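# Move strut channel from top wall rack arms to bench

## Task

Pick up the steel strut channel resting on the topmost arms of the wall rack and set it down on the work bench. Then open the gripper and withdraw so nothing of the robot holds it; the channel must stay on the bench by itself. The robot must not tip over or finish leaning, or the task fails.

## Robot and tools

ROBOT. A wheeled base with differential drive (it can drive straight and turn in place, never sideways) carries a lifting column with a tilting head and two six-joint arms, left and right, each ending in a two-finger gripper. Shoulder height S = 0.90 m + column_m. Folded, the robot is 0.73 m long, 0.62 m wide, S + 0.43 m tall; its front sits 0.40 m ahead of the column.

FRAMES. Base frame: origin on the floor between the drive wheels under the column; x forward, y left, z up, metres. left_hand and right_hand in results are in this frame: the point where the fingers meet (tips 8 mm further). quat_wxyz rotates (0,0,1) onto the finger direction; the hand's y axis runs along the opening. Odometry frame = base frame at scene start; base_odometry heading is positive left, -3.142 to 3.142, and counts wheel slip as motion. If turned_by_wheels and turned_by_imu disagree by over about 4 % and at least 0.05 rad, the base hit something or slipped.

execute_actions(actions, cameras). actions is a list holding one action or nothing (empty = just report state and images). An action may contain:
- base: exactly one of {"translate_m": d}, a relative drive of d metres from where the base is now, forward positive, -3 to 3; or {"rotate_rad": d}, a relative turn in place, counter-clockwise/left positive, -3.2 to 3.2.
- joints: an object of absolute targets by name (not offsets). column_m 0 to 0.8 m; head_tilt_rad -0.61 to 1.308 (0 level, positive looks down); left_/right_joint1_rad -2.879 to 2.879; joint2 0 to 3.141; joint3 0 to 3.019; joint4 -1.692 to 1.57; joint5 -1.57 to 1.57 (positive swings hand to robot's right); joint6 -2.094 to 2.094 (positive rolls clockwise seen from behind); left_/right_gripper_m 0 (closed) to 0.093 m fingertip gap.
- speeds: optional caps for this action only, translate_m 0.05 to 0.8 m/s, rotate_rad 0.1 to 1 rad/s (defaults are the maxima; arms are not slowed).
All motions start together. Joints omitted may keep driving to old targets. Bad keys or out-of-range values reject the whole call. A base move needing more than 8.667 s is rejected; no action exceeds 15 s. cameras: list from cam_head_left, cam_head_right, cam_left_wrist, cam_right_wrist, nav_camera, all; omitted/null = all, [] = none. Images are 896x504.

wait(seconds): 0 to 10 s, no new command, returns state and images. zoom_image(camera, region): region [x0, y0, x1, y1] pixels of that camera's latest full image, at most 504x504. read_manual(section): licence texts only, "licences". finished_scene(scene): ends scene number given, irreversibly, and reports success.

ARM GEOMETRY (approximate). With joint1 at -1.57 (left) or 1.57 (right) and joints 5, 6 at 0, the arm moves in a vertical plane 0.23 m beside the column. Let a = j2 - 0.35, b = 1.05 + j2 - j3, c = b - j4 (c = 1.57 means fingers straight down). Hand ahead of column = 0.12 + 0.39 sin a + 0.38 cos b + 0.25 cos c; height = S + 0.39 cos a - 0.38 sin b - 0.25 sin c. E.g. j2, j3, j4 = 0.93, 0.78, 0.14 gives 0.60 m ahead, 0.25 m below S. Real hands sit up to ~5 cm lower and nearer (~12 cm with heavy/far loads); trust reported hand positions. Reach about 1 m from the shoulder; down to 0.99 m below S at 0.3 m ahead. Below 0.4 m height the housing blocks hands closer than 0.45 m ahead; avoid moving arms with column_m under 0.3.

LOADS. Fingers down: 3.2 kg at ~0.4 m ahead, 0.3-0.7 m below S; 2 kg to 0.6 m ahead; 1 kg to 0.8 m ahead (0.3-0.55 below S). Heavy loads need fingers at least ~1.2 rad below horizontal. A gripper holds about 2-6 kg. Two hands may be needed for a long heavy channel.

GRIPPING. Fingers 7 cm long; outer width is opening +1 cm at tips, +5 cm at base; gripper body 10 x 7 cm; wrist camera sticks out 11 cm on one side. To grasp, command an opening smaller than the object; off_target is then expected. Reported opening staying 0.002 m or more above target means something is held. Small joint changes (under ~0.03 rad, 0.08 for joints 2-3) may not move at all; approach contacts in ~0.05 rad steps from your last target.

RESULT WORDS. base_status/joint_status: done (within tolerance; for base, wheels turned as commanded even if slipping), off_target (stopped short, may still push), contact_stop (column or base hit something; target dropped), time_out (arm blocked; keeps pushing toward a target), not_followed / "joint command not followed" with a cause line (safety check refused arm targets for nearness to other arm, body or object; back those joints off by 0.05 rad or more, or drive away), limit_stop_at_motor_heat. on_its_own reports uncommanded behaviour; "held at" is a target, not a position. motor_effort (wheels, %, bracket = peak) and joint torques are noisy; wheel_motors_off = 1 while wheels are cut. MOTOR HOT warns from 85 °C; at 100 °C that arm drops everything.

COLUMN. Descending stops with contact_stop when an arm's load changes (hand or held item touching down); it may sink up to 0.15-0.2 m more, then refuses down until raised 0.2 m. If an arm touched something overhead, drive out from under before raising.

AVOID. Pushing hard with arms (send back reported joint positions to relieve, though a loaded arm sags), stalling wheels (back off 0.05 m before turning; ~3 s of hard push cuts wheel power for 2 s), table tops 0.30 m+ high meeting the column, arms hitting or pressing on each other, dropping or slamming the channel, letting it fall off, and tipping the robot.

Each tool is called after "Call:" by a JSON object that holds its "method" and its "body", one argument or row to a line.

## Session

I'll start by looking at the current state and camera images.

Call:
{"method": "execute_actions", "body": {
  "actions": []
}}

Scene clock: 0.00 s.
Joint torques (N m, as the arm reports them, + toward a larger angle): no reading
base_odometry: x=+0.000 y=+0.000 heading=+0.000 (m, m, rad; odometry frame)
turned_by_wheels: +0.000 (rad since the last result)
turned_by_imu: +0.000 (rad since the last result)
base_tilt: forward=+0.4 right=-0.2 (deg)
base_status: not commanded
joint_positions: column_m=+0.556 head_tilt_rad=+0.894 left_joint1_rad=-1.560 left_joint2_rad=+0.862 left_joint3_rad=+0.374 left_joint4_rad=-0.956 left_joint5_rad=+0.001 left_joint6_rad=-0.075 left_gripper_m=+0.095 right_joint1_rad=+1.571 right_joint2_rad=+0.896 right_joint3_rad=+0.421 right_joint4_rad=-0.945 right_joint5_rad=-0.041 right_joint6_rad=-0.055 right_gripper_m=+0.095
joint_status: not commanded
wheel_motors_off: 0
motor_effort: left_wheel=+1 right_wheel=+4 (%)
left_hand: x=+0.1315 y=+0.2265 z=+1.2629 quat_wxyz=(+0.444, +0.038, -0.895, -0.019) (m; base frame)
right_hand: x=+0.1517 y=-0.2185 z=+1.2517 quat_wxyz=(+0.433, +0.016, -0.901, -0.030) (m; base frame)
pictures: cam_head_left, cam_head_right, cam_left_wrist, cam_right_wrist, nav_camera
Images, in order (width x height): cam_head_left 896x504, cam_head_right 896x504, cam_left_wrist 896x504, cam_right_wrist 896x504, nav_camera 896x504.

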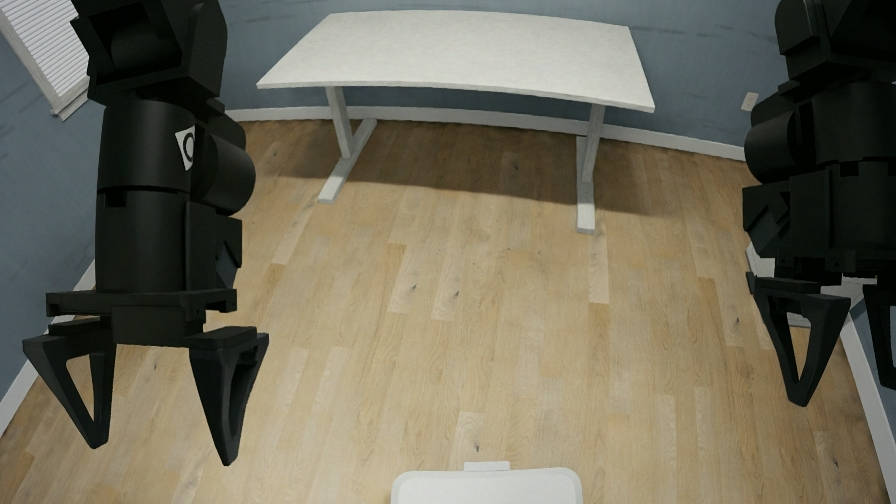

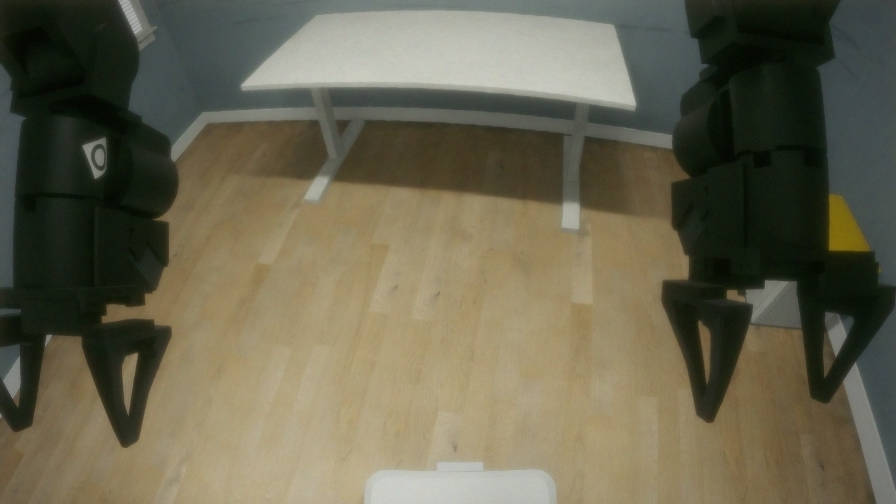

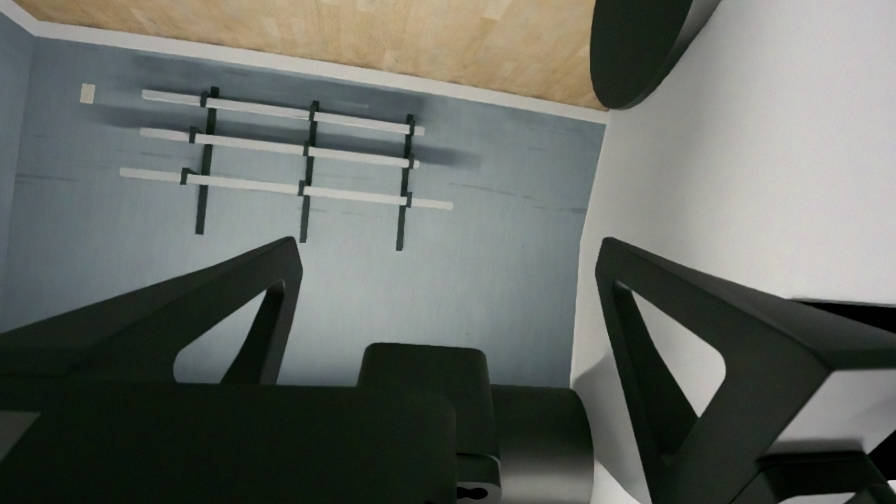

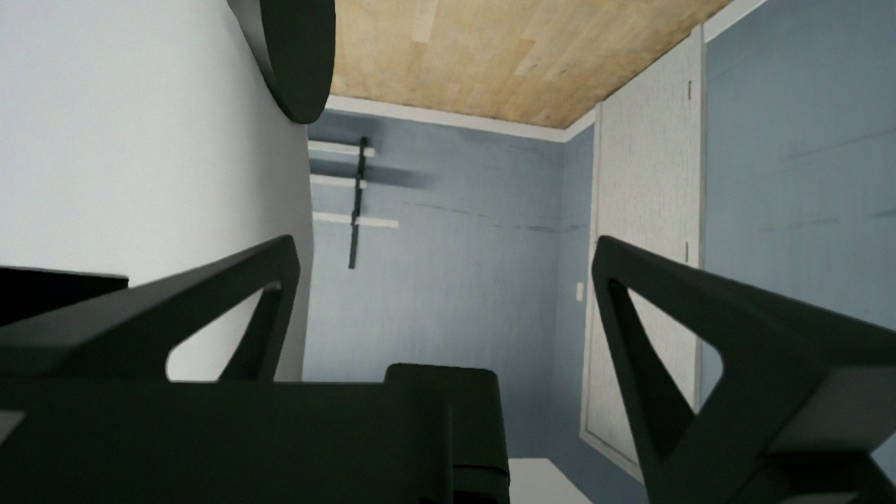

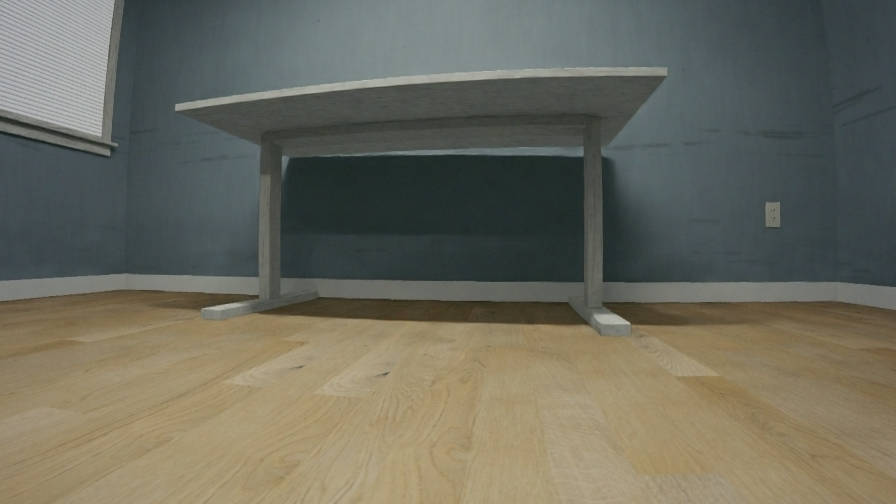

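Call:
{"method": "zoom_image", "body": {
  "camera": "cam_left_wrist",
  "region": [60, 40, 500, 280]
}}

Region (60, 40, 500, 280) of cam_left_wrist's 896x504 image, scaled by 1.145, with more detail than that image has; it fills the top 275 rows of this view, and the rest is white.

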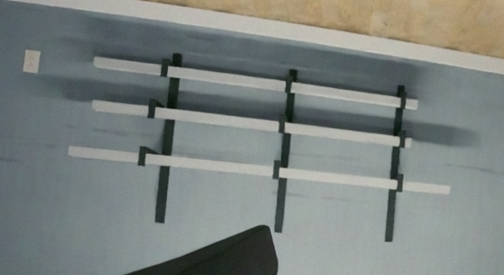

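Call:
{"method": "execute_actions", "body": {
  "actions": [
    {"base": {"rotate_rad": 2.65}, "joints": {"head_tilt_rad": 0.35}}
  ],
  "cameras": ["cam_head_left", "cam_head_right", "nav_camera"]
}}

Scene clock: 4.90 s.
Joint torques (N m, as the arm reports them, + toward a larger angle): left_arm=[-0.22 -7.22 -0.77 -1.02 -0.04 -0.09] | right_arm=[ -0.7  -10.17  -1.18  -1.7    0.03  -0.04]
base_odometry: x=+0.000 y=+0.000 heading=+2.650 (m, m, rad; odometry frame)
turned_by_wheels: +2.650 (rad since the last result)
turned_by_imu: +2.611 (rad since the last result)
base_tilt: forward=+0.4 right=-0.2 (deg)
base_status: done
joint_positions: column_m=+0.556 head_tilt_rad=+0.369 left_joint1_rad=-1.560 left_joint2_rad=+0.862 left_joint3_rad=+0.374 left_joint4_rad=-0.956 left_joint5_rad=+0.001 left_joint6_rad=-0.075 left_gripper_m=+0.095 right_joint1_rad=+1.571 right_joint2_rad=+0.896 right_joint3_rad=+0.421 right_joint4_rad=-0.945 right_joint5_rad=-0.041 right_joint6_rad=-0.055 right_gripper_m=+0.095
joint_status: all done
wheel_motors_off: 0
motor_effort: left_wheel=-1(42) right_wheel=+1(31) (%)
left_hand: x=+0.1315 y=+0.2265 z=+1.2629 quat_wxyz=(+0.444, +0.038, -0.895, -0.019) (m; base frame)
right_hand: x=+0.1517 y=-0.2185 z=+1.2517 quat_wxyz=(+0.433, +0.016, -0.901, -0.030) (m; base frame)
pictures: cam_head_left, cam_head_right, nav_camera
camera_calibration (this result's frames):
cam_head_left: T_world_to_cam=[[0.0289498, -0.998899, -0.0369134, 0.0916032], [-0.384946, 0.0229395, -0.922654, 1.43827], [0.922485, 0.0409203, -0.383858, 0.473356], [0, 0, 0, 1]] pos_world=[0.114343, 0.0391393, 1.51211]
cam_head_right: T_world_to_cam=[[0.0259011, -0.998738, -0.0430234, 0.0256998], [-0.381766, 0.0298936, -0.923776, 1.44046], [0.923896, 0.0403517, -0.38051, 0.468874], [0, 0, 0, 1]] pos_world=[0.116062, -0.036313, 1.51018]
Images, in order (width x height): cam_head_left 896x504, cam_head_right 896x504, nav_camera 896x504.

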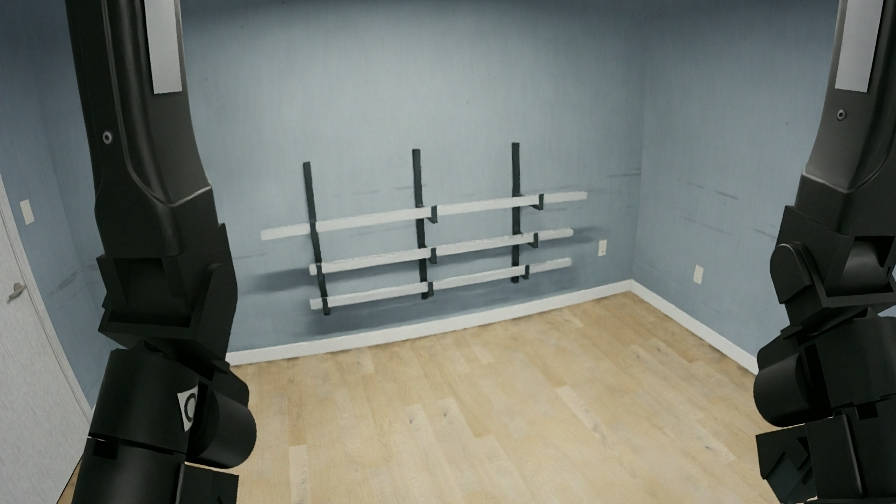

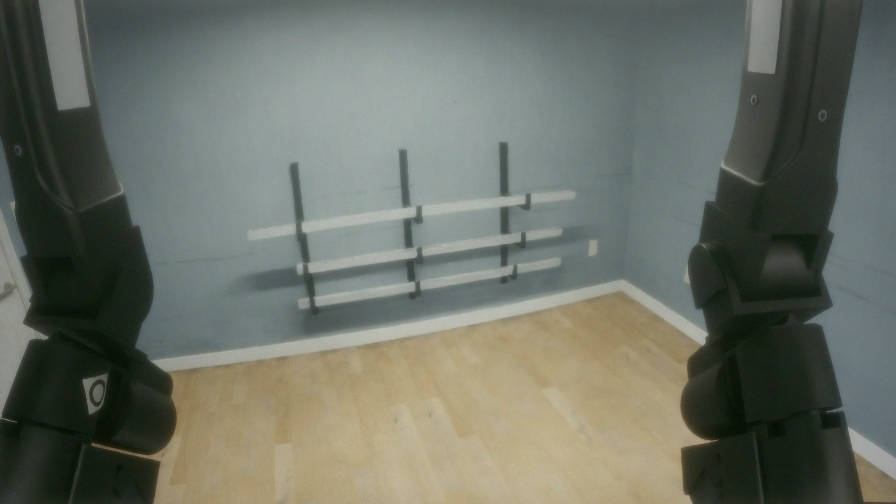

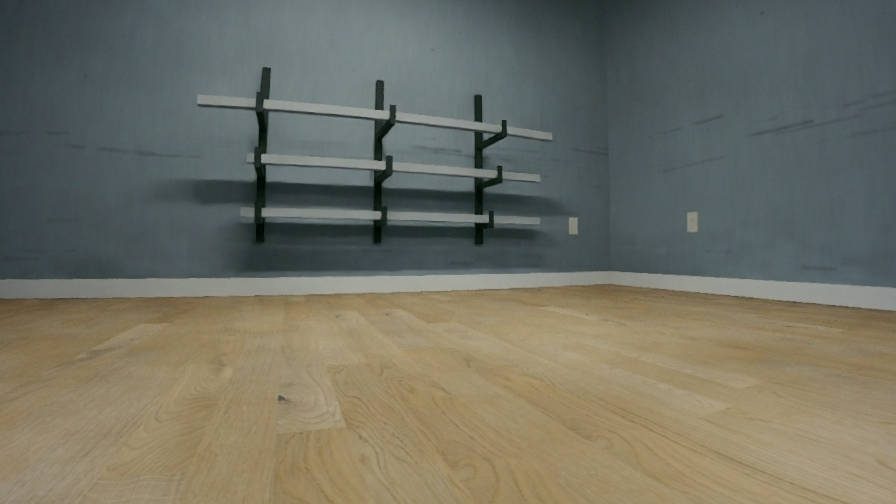

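Call:
{"method": "zoom_image", "body": {
  "camera": "nav_camera",
  "region": [170, 50, 630, 310]
}}

Call:
{"method": "zoom_image", "body": {
  "camera": "cam_head_left",
  "region": [230, 130, 650, 370]
}}

Region (170, 50, 630, 310) of nav_camera's 896x504 image, scaled by 1.096, with more detail than that image has; it fills the top 285 rows of this view, and the rest is white.

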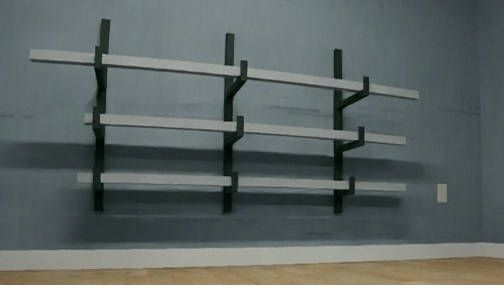

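Region (230, 130, 650, 370) of cam_head_left's 896x504 image, scaled by 1.200, with more detail than that image has; it fills the top 288 rows of this view, and the rest is white.

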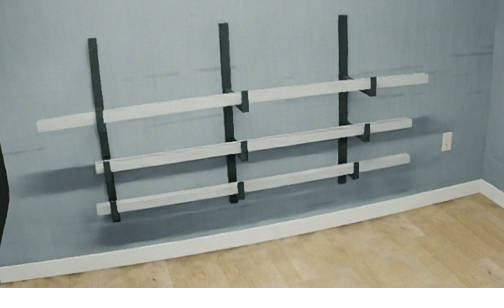

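Call:
{"method": "execute_actions", "body": {
  "actions": [
    {"base": {"translate_m": 1.25}, "joints": {"head_tilt_rad": 0.55, "column_m": 0.47, "left_joint1_rad": -1.57, "left_joint2_rad": 1.291, "left_joint3_rad": 0.73, "left_joint4_rad": 0.04, "left_joint5_rad": 0, "left_joint6_rad": -1.57, "right_joint1_rad": 1.57, "right_joint2_rad": 1.291, "right_joint3_rad": 0.73, "right_joint4_rad": 0.04, "right_joint5_rad": 0, "right_joint6_rad": 1.57, "left_gripper_m": 0.093, "right_gripper_m": 0.093}}
  ]
}}

Scene clock: 10.70 s.
Joint torques (N m, as the arm reports them, + toward a larger angle): left_arm=[ -0.6  -13.51   0.11   0.75  -0.15  -0.23] | right_arm=[ -0.54 -15.56  -0.53   0.28   0.23   0.15]
base_odometry: x=-1.102 y=+0.590 heading=+2.650 (m, m, rad; odometry frame)
turned_by_wheels: +0.000 (rad since the last result)
turned_by_imu: +0.002 (rad since the last result)
base_tilt: forward=+0.3 right=-0.1 (deg)
base_status: done
joint_positions: column_m=+0.470 head_tilt_rad=+0.555 left_joint1_rad=-1.564 left_joint2_rad=+1.295 left_joint3_rad=+0.728 left_joint4_rad=+0.034 left_joint5_rad=+0.001 left_joint6_rad=-1.555 left_gripper_m=+0.093 right_joint1_rad=+1.571 right_joint2_rad=+1.290 right_joint3_rad=+0.731 right_joint4_rad=+0.034 right_joint5_rad=-0.003 right_joint6_rad=+1.557 right_gripper_m=+0.093
joint_status: all done
wheel_motors_off: 0
motor_effort: left_wheel=+0(48) right_wheel=+0(41) (%)
left_hand: x=+0.4178 y=+0.2281 z=+0.9690 quat_wxyz=(+0.001, +0.703, -0.712, -0.005) (m; base frame)
right_hand: x=+0.4218 y=-0.2250 z=+0.9704 quat_wxyz=(+0.001, -0.702, -0.712, +0.000) (m; base frame)
pictures: cam_head_left, cam_head_right, cam_left_wrist, cam_right_wrist, nav_camera
camera_calibration (this result's frames):
cam_head_left: T_world_to_cam=[[0.0216487, -0.998899, -0.0416176, 0.0956354], [-0.548438, 0.0229395, -0.835876, 1.24055], [0.835911, 0.0409203, -0.547338, 0.682627], [0, 0, 0, 1]] pos_world=[0.107679, 0.0391393, 1.41455]
cam_head_right: T_world_to_cam=[[0.0175259, -0.998738, -0.0470609, 0.0282882], [-0.545519, 0.0298936, -0.837565, 1.24348], [0.837915, 0.0403517, -0.544307, 0.678867], [0, 0, 0, 1]] pos_world=[0.109013, -0.036313, 1.41234]
cam_left_wrist: T_world_to_cam=[[0.999258, -0.00399837, -0.038313, -0.37742], [0.0191628, -0.811203, 0.584451, -0.385955], [-0.0334165, -0.584751, -0.810524, 1.05904], [0, 0, 0, 1]] pos_world=[0.419925, 0.304679, 1.06949]
cam_right_wrist: T_world_to_cam=[[-0.999962, -0.00848965, -0.00191264, 0.42522], [-0.00803063, 0.815529, 0.57866, -0.369582], [-0.0033528, 0.578653, -0.815567, 1.04294], [0, 0, 0, 1]] pos_world=[0.425733, -0.298486, 1.06526]
Images, in order (width x height): cam_head_left 896x504, cam_head_right 896x504, cam_left_wrist 896x504, cam_right_wrist 896x504, nav_camera 896x504.

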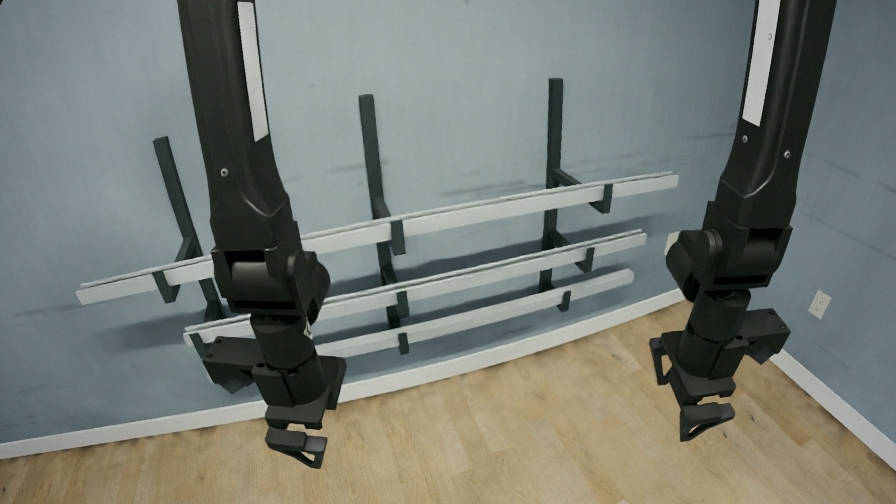

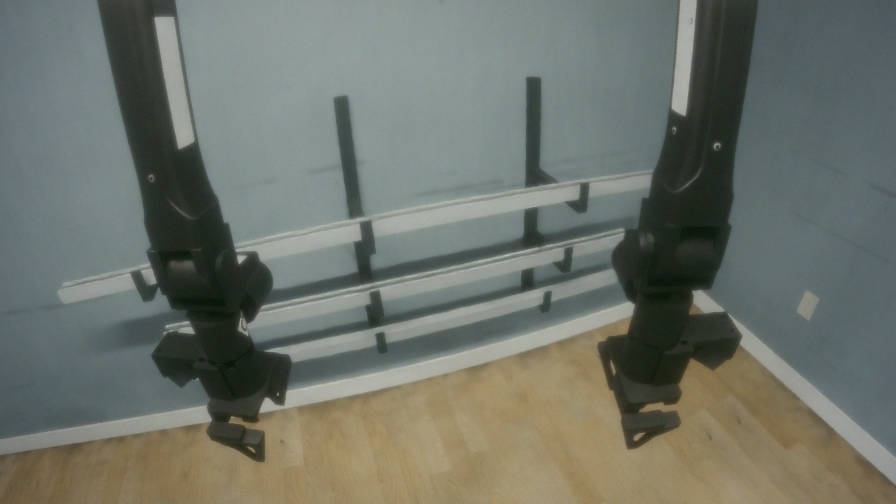

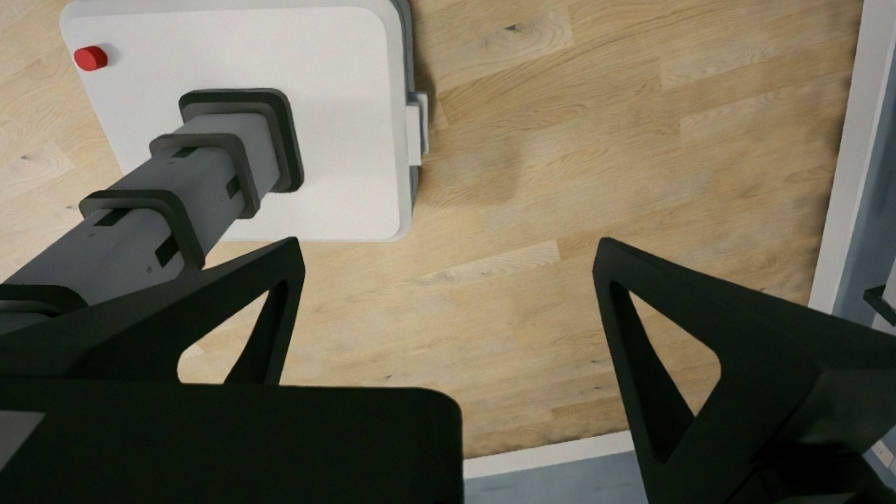

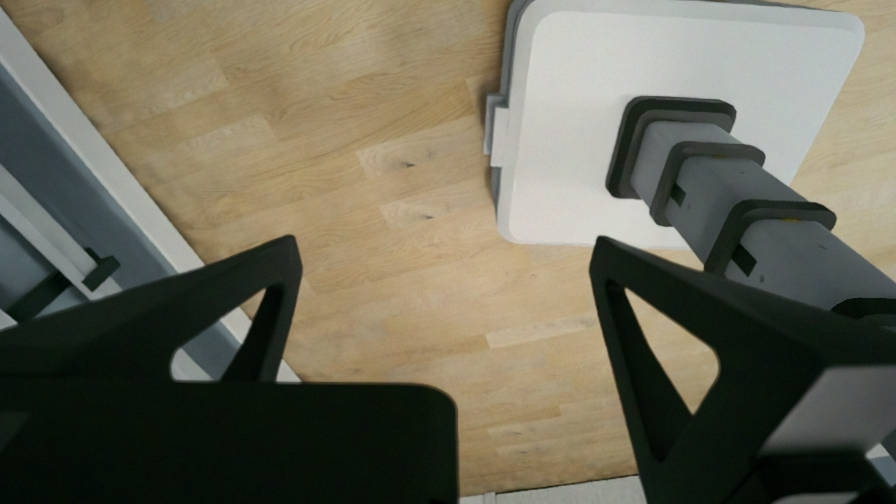

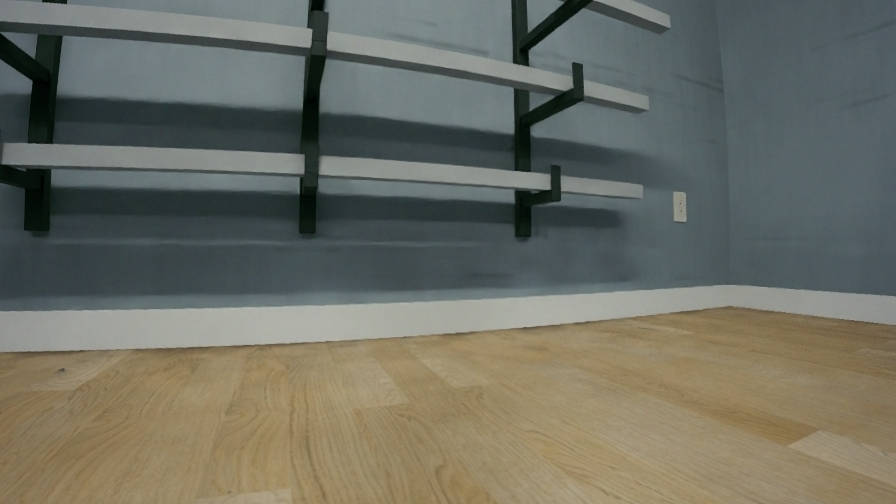

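Call:
{"method": "zoom_image", "body": {
  "camera": "cam_head_left",
  "region": [60, 120, 460, 345]
}}

Call:
{"method": "zoom_image", "body": {
  "camera": "cam_head_left",
  "region": [340, 70, 720, 284]
}}

Region (60, 120, 460, 345) of cam_head_left's 896x504 image, scaled by 1.260, with more detail than that image has; it fills the top 284 rows of this view, and the rest is white.

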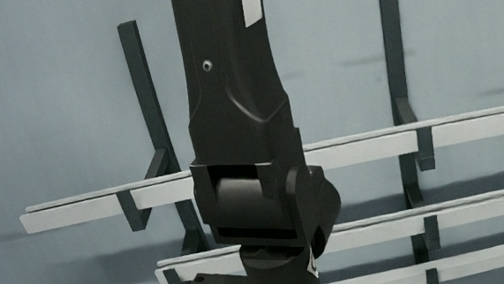

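Region (340, 70, 720, 284) of cam_head_left's 896x504 image, scaled by 1.326, with more detail than that image has; it fills the top 284 rows of this view, and the rest is white.

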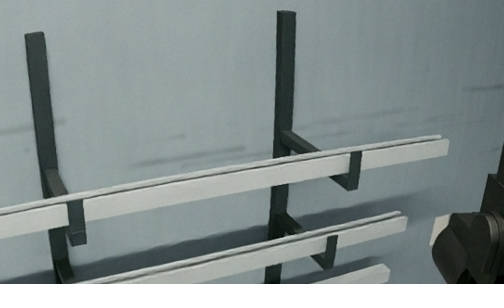

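Call:
{"method": "execute_actions", "body": {
  "actions": [
    {"base": {"translate_m": 0.427}}
  ],
  "cameras": []
}}

Call:
{"method": "execute_actions", "body": {
  "actions": [
    {"base": {"rotate_rad": 0.325}, "joints": {"head_tilt_rad": 0.75}}
  ]
}}

Scene clock: 13.87 s.
Joint torques (N m, as the arm reports them, + toward a larger angle): left_arm=[ -0.81 -13.73  -0.09   0.74  -0.15  -0.23] | right_arm=[  0.15 -16.41  -0.32   0.35   0.26   0.12]
base_odometry: x=-1.478 y=+0.792 heading=+2.651 (m, m, rad; odometry frame)
turned_by_wheels: +0.000 (rad since the last result)
turned_by_imu: +0.001 (rad since the last result)
base_tilt: forward=+0.4 right=-0.1 (deg)
base_status: done
joint_positions: column_m=+0.470 head_tilt_rad=+0.555 left_joint1_rad=-1.564 left_joint2_rad=+1.294 left_joint3_rad=+0.730 left_joint4_rad=+0.035 left_joint5_rad=+0.001 left_joint6_rad=-1.555 left_gripper_m=+0.093 right_joint1_rad=+1.571 right_joint2_rad=+1.290 right_joint3_rad=+0.732 right_joint4_rad=+0.035 right_joint5_rad=-0.003 right_joint6_rad=+1.557 right_gripper_m=+0.093
joint_status: not commanded
wheel_motors_off: 0
motor_effort: left_wheel=+0(30) right_wheel=+1(28) (%)
left_hand: x=+0.4192 y=+0.2281 z=+0.9692 quat_wxyz=(+0.000, +0.703, -0.712, -0.004) (m; base frame)
right_hand: x=+0.4222 y=-0.2250 z=+0.9704 quat_wxyz=(+0.001, -0.702, -0.712, -0.001) (m; base frame)
pictures: none
No camera images: the call's "cameras" was empty. Leave "cameras" out to get every camera's image.

Scene clock: 15.40 s.
Joint torques (N m, as the arm reports them, + toward a larger angle): left_arm=[ -0.22 -13.92  -0.18   0.69  -0.15  -0.23] | right_arm=[ -1.29 -15.72  -0.46   0.67   0.21   0.13]
base_odometry: x=-1.479 y=+0.792 heading=+2.975 (m, m, rad; odometry frame)
turned_by_wheels: +0.324 (rad since the last result)
turned_by_imu: +0.313 (rad since the last result)
base_tilt: forward=+0.4 right=-0.2 (deg)
base_status: done
joint_positions: column_m=+0.470 head_tilt_rad=+0.752 left_joint1_rad=-1.567 left_joint2_rad=+1.294 left_joint3_rad=+0.730 left_joint4_rad=+0.035 left_joint5_rad=+0.001 left_joint6_rad=-1.555 left_gripper_m=+0.093 right_joint1_rad=+1.571 right_joint2_rad=+1.290 right_joint3_rad=+0.732 right_joint4_rad=+0.035 right_joint5_rad=-0.002 right_joint6_rad=+1.557 right_gripper_m=+0.093
joint_status: all done
wheel_motors_off: 0
motor_effort: left_wheel=-2(45) right_wheel=+0(38) (%)
left_hand: x=+0.4192 y=+0.2263 z=+0.9692 quat_wxyz=(+0.001, +0.702, -0.712, -0.003) (m; base frame)
right_hand: x=+0.4222 y=-0.2252 z=+0.9704 quat_wxyz=(+0.001, -0.702, -0.712, -0.001) (m; base frame)
pictures: cam_head_left, cam_head_right, cam_left_wrist, cam_right_wrist, nav_camera
camera_calibration (this result's frames):
cam_head_left: T_world_to_cam=[[0.0130518, -0.998899, -0.0450593, 0.101077], [-0.701947, 0.0229395, -0.71186, 1.06765], [0.712109, 0.0409203, -0.700875, 0.912377], [0, 0, 0, 1]] pos_world=[0.0984017, 0.0391393, 1.40403]
cam_head_right: T_world_to_cam=[[0.00794009, -0.998738, -0.0495867, 0.0324451], [-0.699417, 0.0298936, -0.714089, 1.07138], [0.71467, 0.0403517, -0.698297, 0.909249], [0, 0, 0, 1]] pos_world=[0.0992738, -0.036313, 1.4016]
cam_left_wrist: T_world_to_cam=[[0.999362, -0.00583711, -0.0352488, -0.381473], [0.0159728, -0.809497, 0.586907, -0.388964], [-0.0319596, -0.587095, -0.808887, 1.05654], [0, 0, 0, 1]] pos_world=[0.421208, 0.303197, 1.06946]
cam_right_wrist: T_world_to_cam=[[-0.999959, -0.008492, -0.00305053, 0.426748], [-0.00869287, 0.815971, 0.578028, -0.368476], [-0.00241947, 0.578031, -0.816011, 1.04291], [0, 0, 0, 1]] pos_world=[0.426051, -0.298545, 1.06532]
Images, in order (width x height): cam_head_left 896x504, cam_head_right 896x504, cam_left_wrist 896x504, cam_right_wrist 896x504, nav_camera 896x504.

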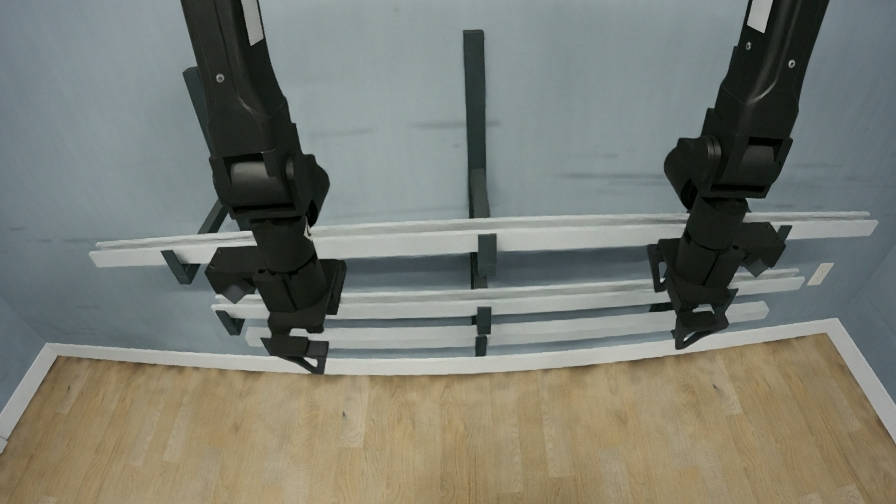

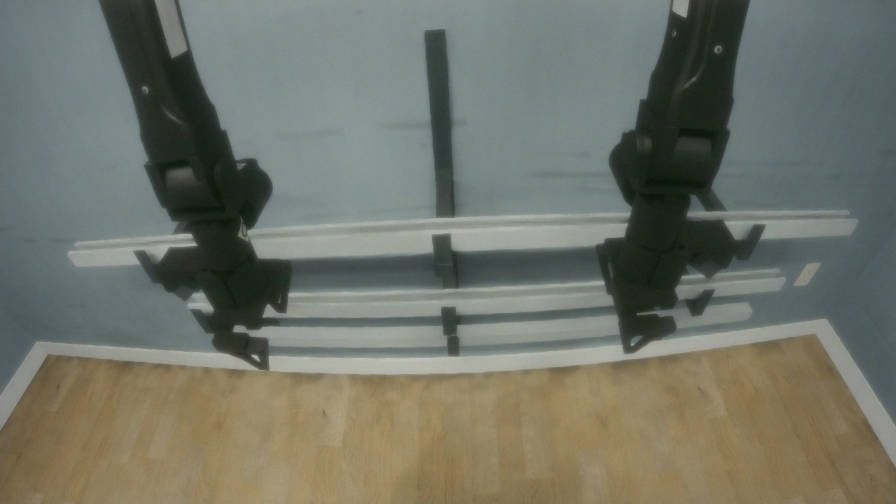

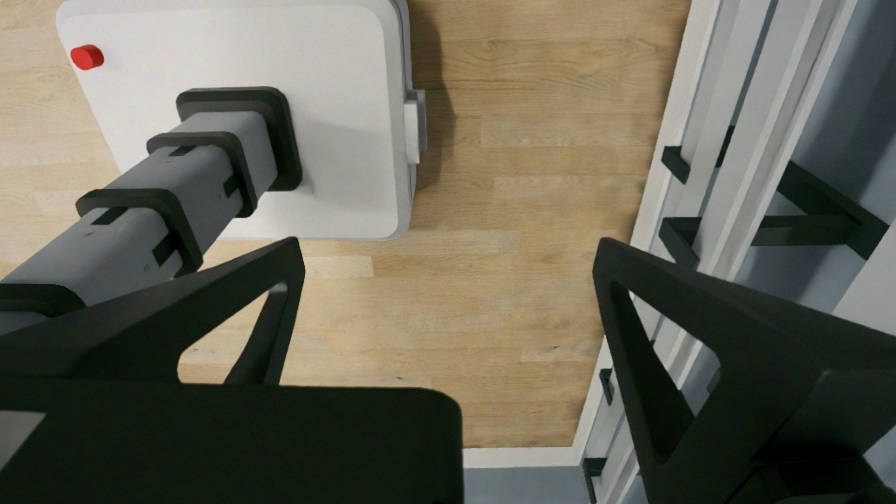

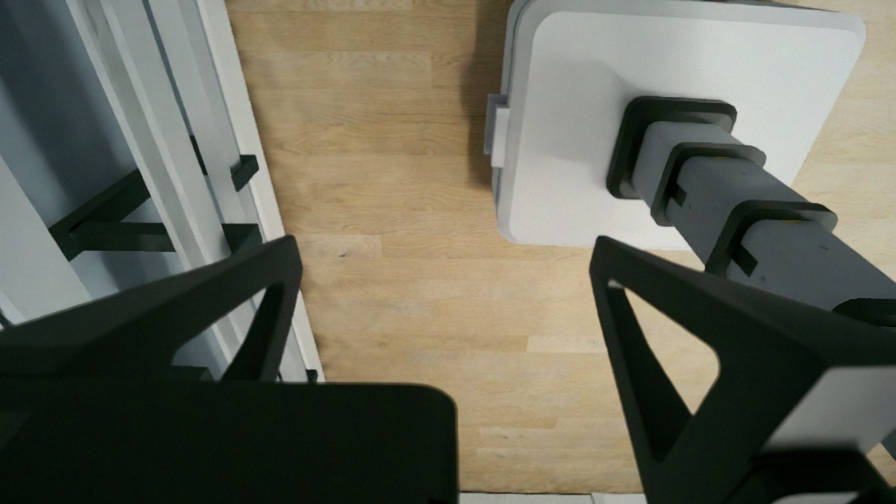

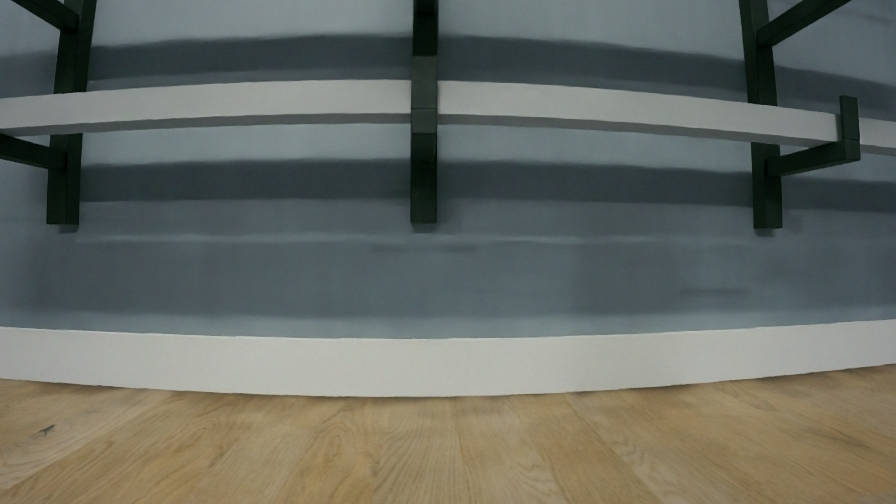

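Call:
{"method": "zoom_image", "body": {
  "camera": "cam_head_left",
  "region": [380, 150, 620, 300]
}}

Region (380, 150, 620, 300) of cam_head_left's 896x504 image, scaled by 2.100, with more detail than that image has; it fills the top 315 rows of this view, and the rest is white.

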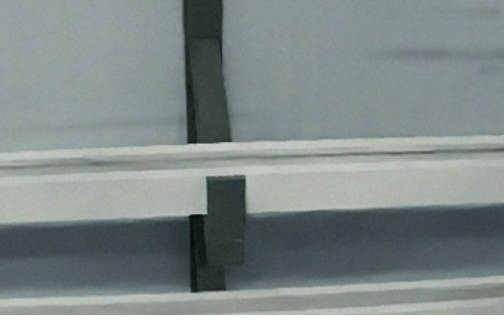

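Call:
{"method": "execute_actions", "body": {
  "actions": [
    {"base": {"rotate_rad": -0.17}}
  ],
  "cameras": []
}}

Call:
{"method": "execute_actions", "body": {
  "actions": [
    {"base": {"translate_m": 0.278}, "speeds": {"translate_m": 0.4}}
  ],
  "cameras": []
}}

Call:
{"method": "execute_actions", "body": {
  "actions": [
    {"base": {"rotate_rad": 0.2}, "joints": {"head_tilt_rad": 1.0}}
  ]
}}

Scene clock: 18.90 s.
Joint torques (N m, as the arm reports them, + toward a larger angle): left_arm=[ -0.39 -13.54  -0.03   0.71  -0.15  -0.23] | right_arm=[ -0.43 -16.55  -0.53   0.44   0.24   0.13]
base_odometry: x=-1.478 y=+0.792 heading=+2.806 (m, m, rad; odometry frame)
turned_by_wheels: -0.169 (rad since the last result)
turned_by_imu: -0.166 (rad since the last result)
base_tilt: forward=+0.4 right=-0.1 (deg)
base_status: done
joint_positions: column_m=+0.470 head_tilt_rad=+0.752 left_joint1_rad=-1.568 left_joint2_rad=+1.294 left_joint3_rad=+0.730 left_joint4_rad=+0.035 left_joint5_rad=+0.001 left_joint6_rad=-1.555 left_gripper_m=+0.093 right_joint1_rad=+1.571 right_joint2_rad=+1.290 right_joint3_rad=+0.732 right_joint4_rad=+0.035 right_joint5_rad=-0.002 right_joint6_rad=+1.557 right_gripper_m=+0.093
joint_status: not commanded
wheel_motors_off: 0
motor_effort: left_wheel=+0(37) right_wheel=+1(11) (%)
left_hand: x=+0.4192 y=+0.2261 z=+0.9692 quat_wxyz=(+0.001, +0.702, -0.712, -0.003) (m; base frame)
right_hand: x=+0.4222 y=-0.2252 z=+0.9704 quat_wxyz=(+0.001, -0.702, -0.712, -0.001) (m; base frame)
pictures: none
No camera images: the call's "cameras" was empty. Leave "cameras" out to get every camera's image.

Scene clock: 20.93 s.
Joint torques (N m, as the arm reports them, + toward a larger angle): left_arm=[ -0.25 -12.61   0.14   0.72  -0.15  -0.23] | right_arm=[ -0.58 -16.67  -0.43   0.35   0.2    0.12]
base_odometry: x=-1.741 y=+0.883 heading=+2.808 (m, m, rad; odometry frame)
turned_by_wheels: +0.002 (rad since the last result)
turned_by_imu: +0.002 (rad since the last result)
base_tilt: forward=+0.4 right=-0.1 (deg)
base_status: done
joint_positions: column_m=+0.470 head_tilt_rad=+0.753 left_joint1_rad=-1.568 left_joint2_rad=+1.294 left_joint3_rad=+0.731 left_joint4_rad=+0.036 left_joint5_rad=+0.001 left_joint6_rad=-1.555 left_gripper_m=+0.093 right_joint1_rad=+1.571 right_joint2_rad=+1.290 right_joint3_rad=+0.732 right_joint4_rad=+0.035 right_joint5_rad=-0.002 right_joint6_rad=+1.557 right_gripper_m=+0.093
joint_status: not commanded
wheel_motors_off: 0
motor_effort: left_wheel=+2(60) right_wheel=-1(39) (%)
left_hand: x=+0.4205 y=+0.2261 z=+0.9692 quat_wxyz=(+0.000, +0.702, -0.712, -0.002) (m; base frame)
right_hand: x=+0.4224 y=-0.2252 z=+0.9704 quat_wxyz=(+0.000, -0.702, -0.712, -0.001) (m; base frame)
pictures: none
No camera images: the call's "cameras" was empty. Leave "cameras" out to get every camera's image.

Scene clock: 22.23 s.
Joint torques (N m, as the arm reports them, + toward a larger angle): left_arm=[ -0.76 -13.57  -0.16   0.67  -0.15  -0.23] | right_arm=[ -1.19 -15.88  -0.4    0.29   0.17   0.16]
base_odometry: x=-1.741 y=+0.883 heading=+3.007 (m, m, rad; odometry frame)
turned_by_wheels: +0.199 (rad since the last result)
turned_by_imu: +0.192 (rad since the last result)
base_tilt: forward=+0.4 right=-0.2 (deg)
base_status: done
joint_positions: column_m=+0.470 head_tilt_rad=+1.000 left_joint1_rad=-1.568 left_joint2_rad=+1.294 left_joint3_rad=+0.731 left_joint4_rad=+0.036 left_joint5_rad=+0.001 left_joint6_rad=-1.555 left_gripper_m=+0.093 right_joint1_rad=+1.571 right_joint2_rad=+1.290 right_joint3_rad=+0.732 right_joint4_rad=+0.035 right_joint5_rad=-0.001 right_joint6_rad=+1.557 right_gripper_m=+0.093
joint_status: all done
wheel_motors_off: 0
motor_effort: left_wheel=-1(46) right_wheel=+0(39) (%)
left_hand: x=+0.4205 y=+0.2257 z=+0.9692 quat_wxyz=(+0.001, +0.702, -0.712, -0.002) (m; base frame)
right_hand: x=+0.4222 y=-0.2252 z=+0.9704 quat_wxyz=(+0.000, -0.702, -0.712, +0.000) (m; base frame)
pictures: cam_head_left, cam_head_right, cam_left_wrist, cam_right_wrist, nav_camera
camera_calibration (this result's frames):
cam_head_left: T_world_to_cam=[[0.00160862, -0.998899, -0.0468839, 0.104306], [-0.855025, 0.0229395, -0.51808, 0.793148], [0.518585, 0.0409203, -0.854046, 1.14508], [0, 0, 0, 1]] pos_world=[0.0841711, 0.0391393, 1.39376]
cam_head_right: T_world_to_cam=[[-0.0044569, -0.998738, -0.0500202, 0.0336962], [-0.853118, 0.0298936, -0.520861, 0.797718], [0.5217, 0.0403517, -0.852174, 1.14295], [0, 0, 0, 1]] pos_world=[0.0844197, -0.036313, 1.39118]
cam_left_wrist: T_world_to_cam=[[0.999449, -0.00644962, -0.032574, -0.385206], [0.0139356, -0.808926, 0.587746, -0.389531], [-0.0301407, -0.587876, -0.80839, 1.05514], [0, 0, 0, 1]] pos_world=[0.422225, 0.302702, 1.06936]
cam_right_wrist: T_world_to_cam=[[-0.999959, -0.00849315, -0.00304728, 0.426744], [-0.00869285, 0.816191, 0.577717, -0.368071], [-0.00241947, 0.57772, -0.816232, 1.04309], [0, 0, 0, 1]] pos_world=[0.426051, -0.298574, 1.06535]
Images, in order (width x height): cam_head_left 896x504, cam_head_right 896x504, cam_left_wrist 896x504, cam_right_wrist 896x504, nav_camera 896x504.

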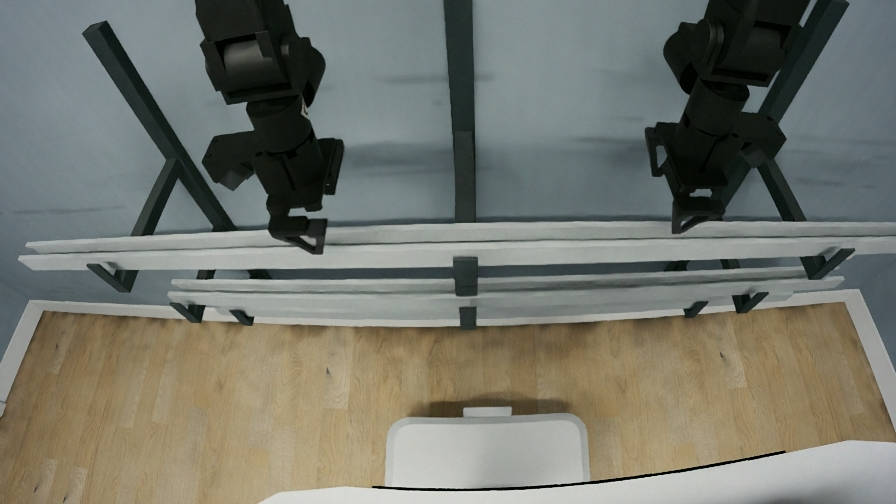

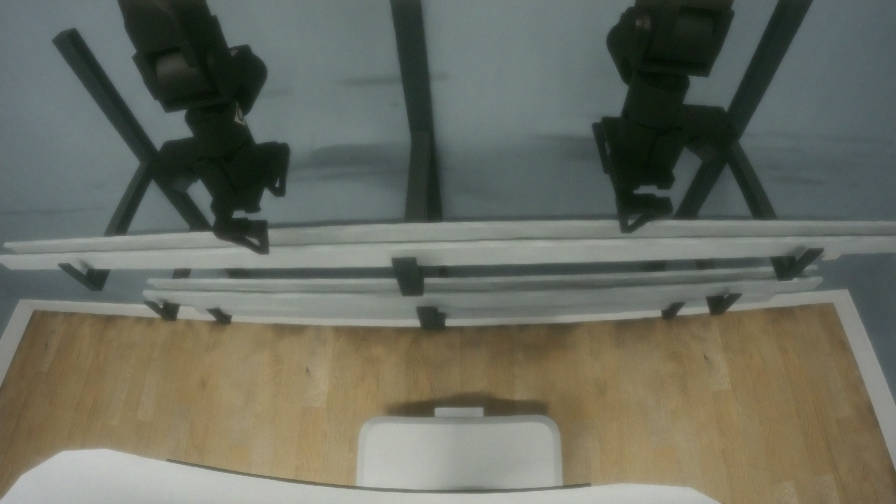

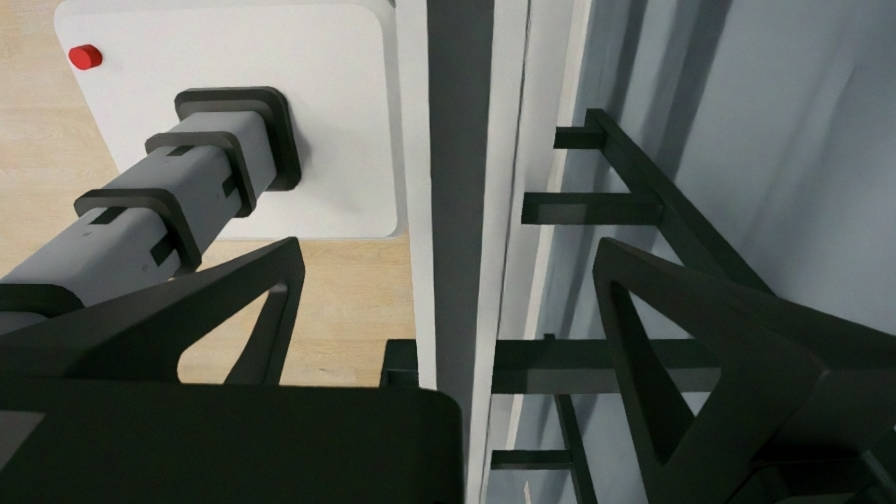

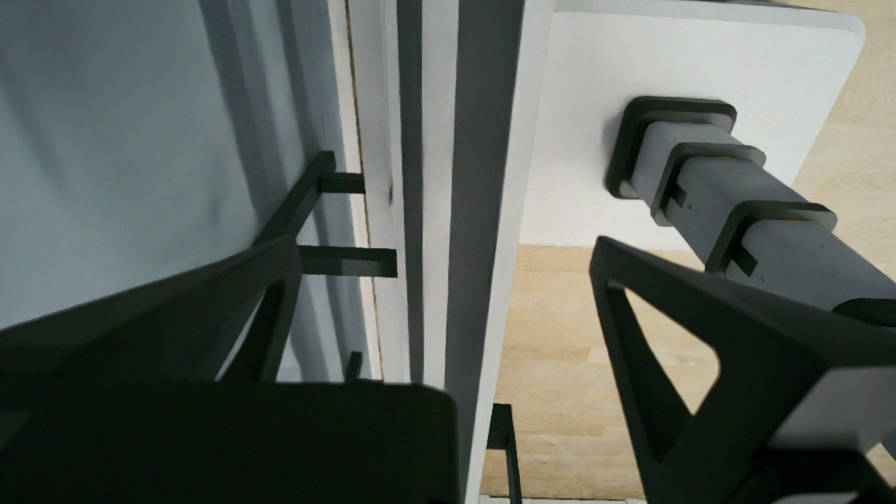

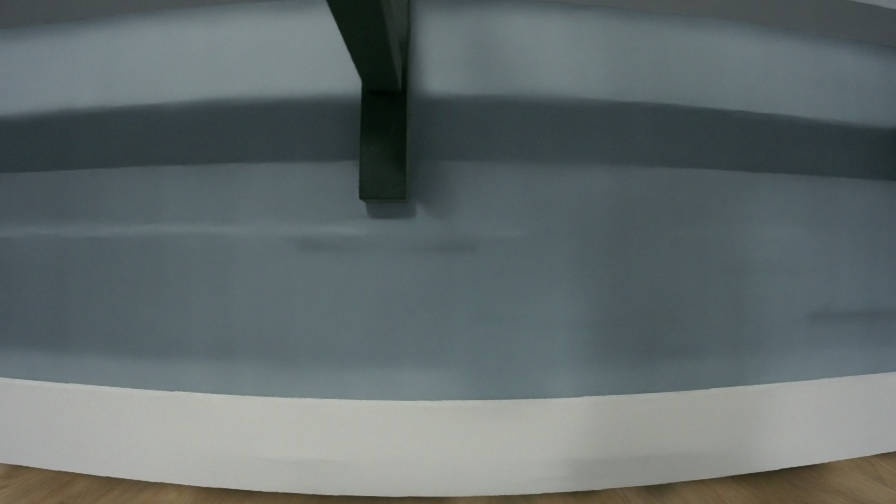

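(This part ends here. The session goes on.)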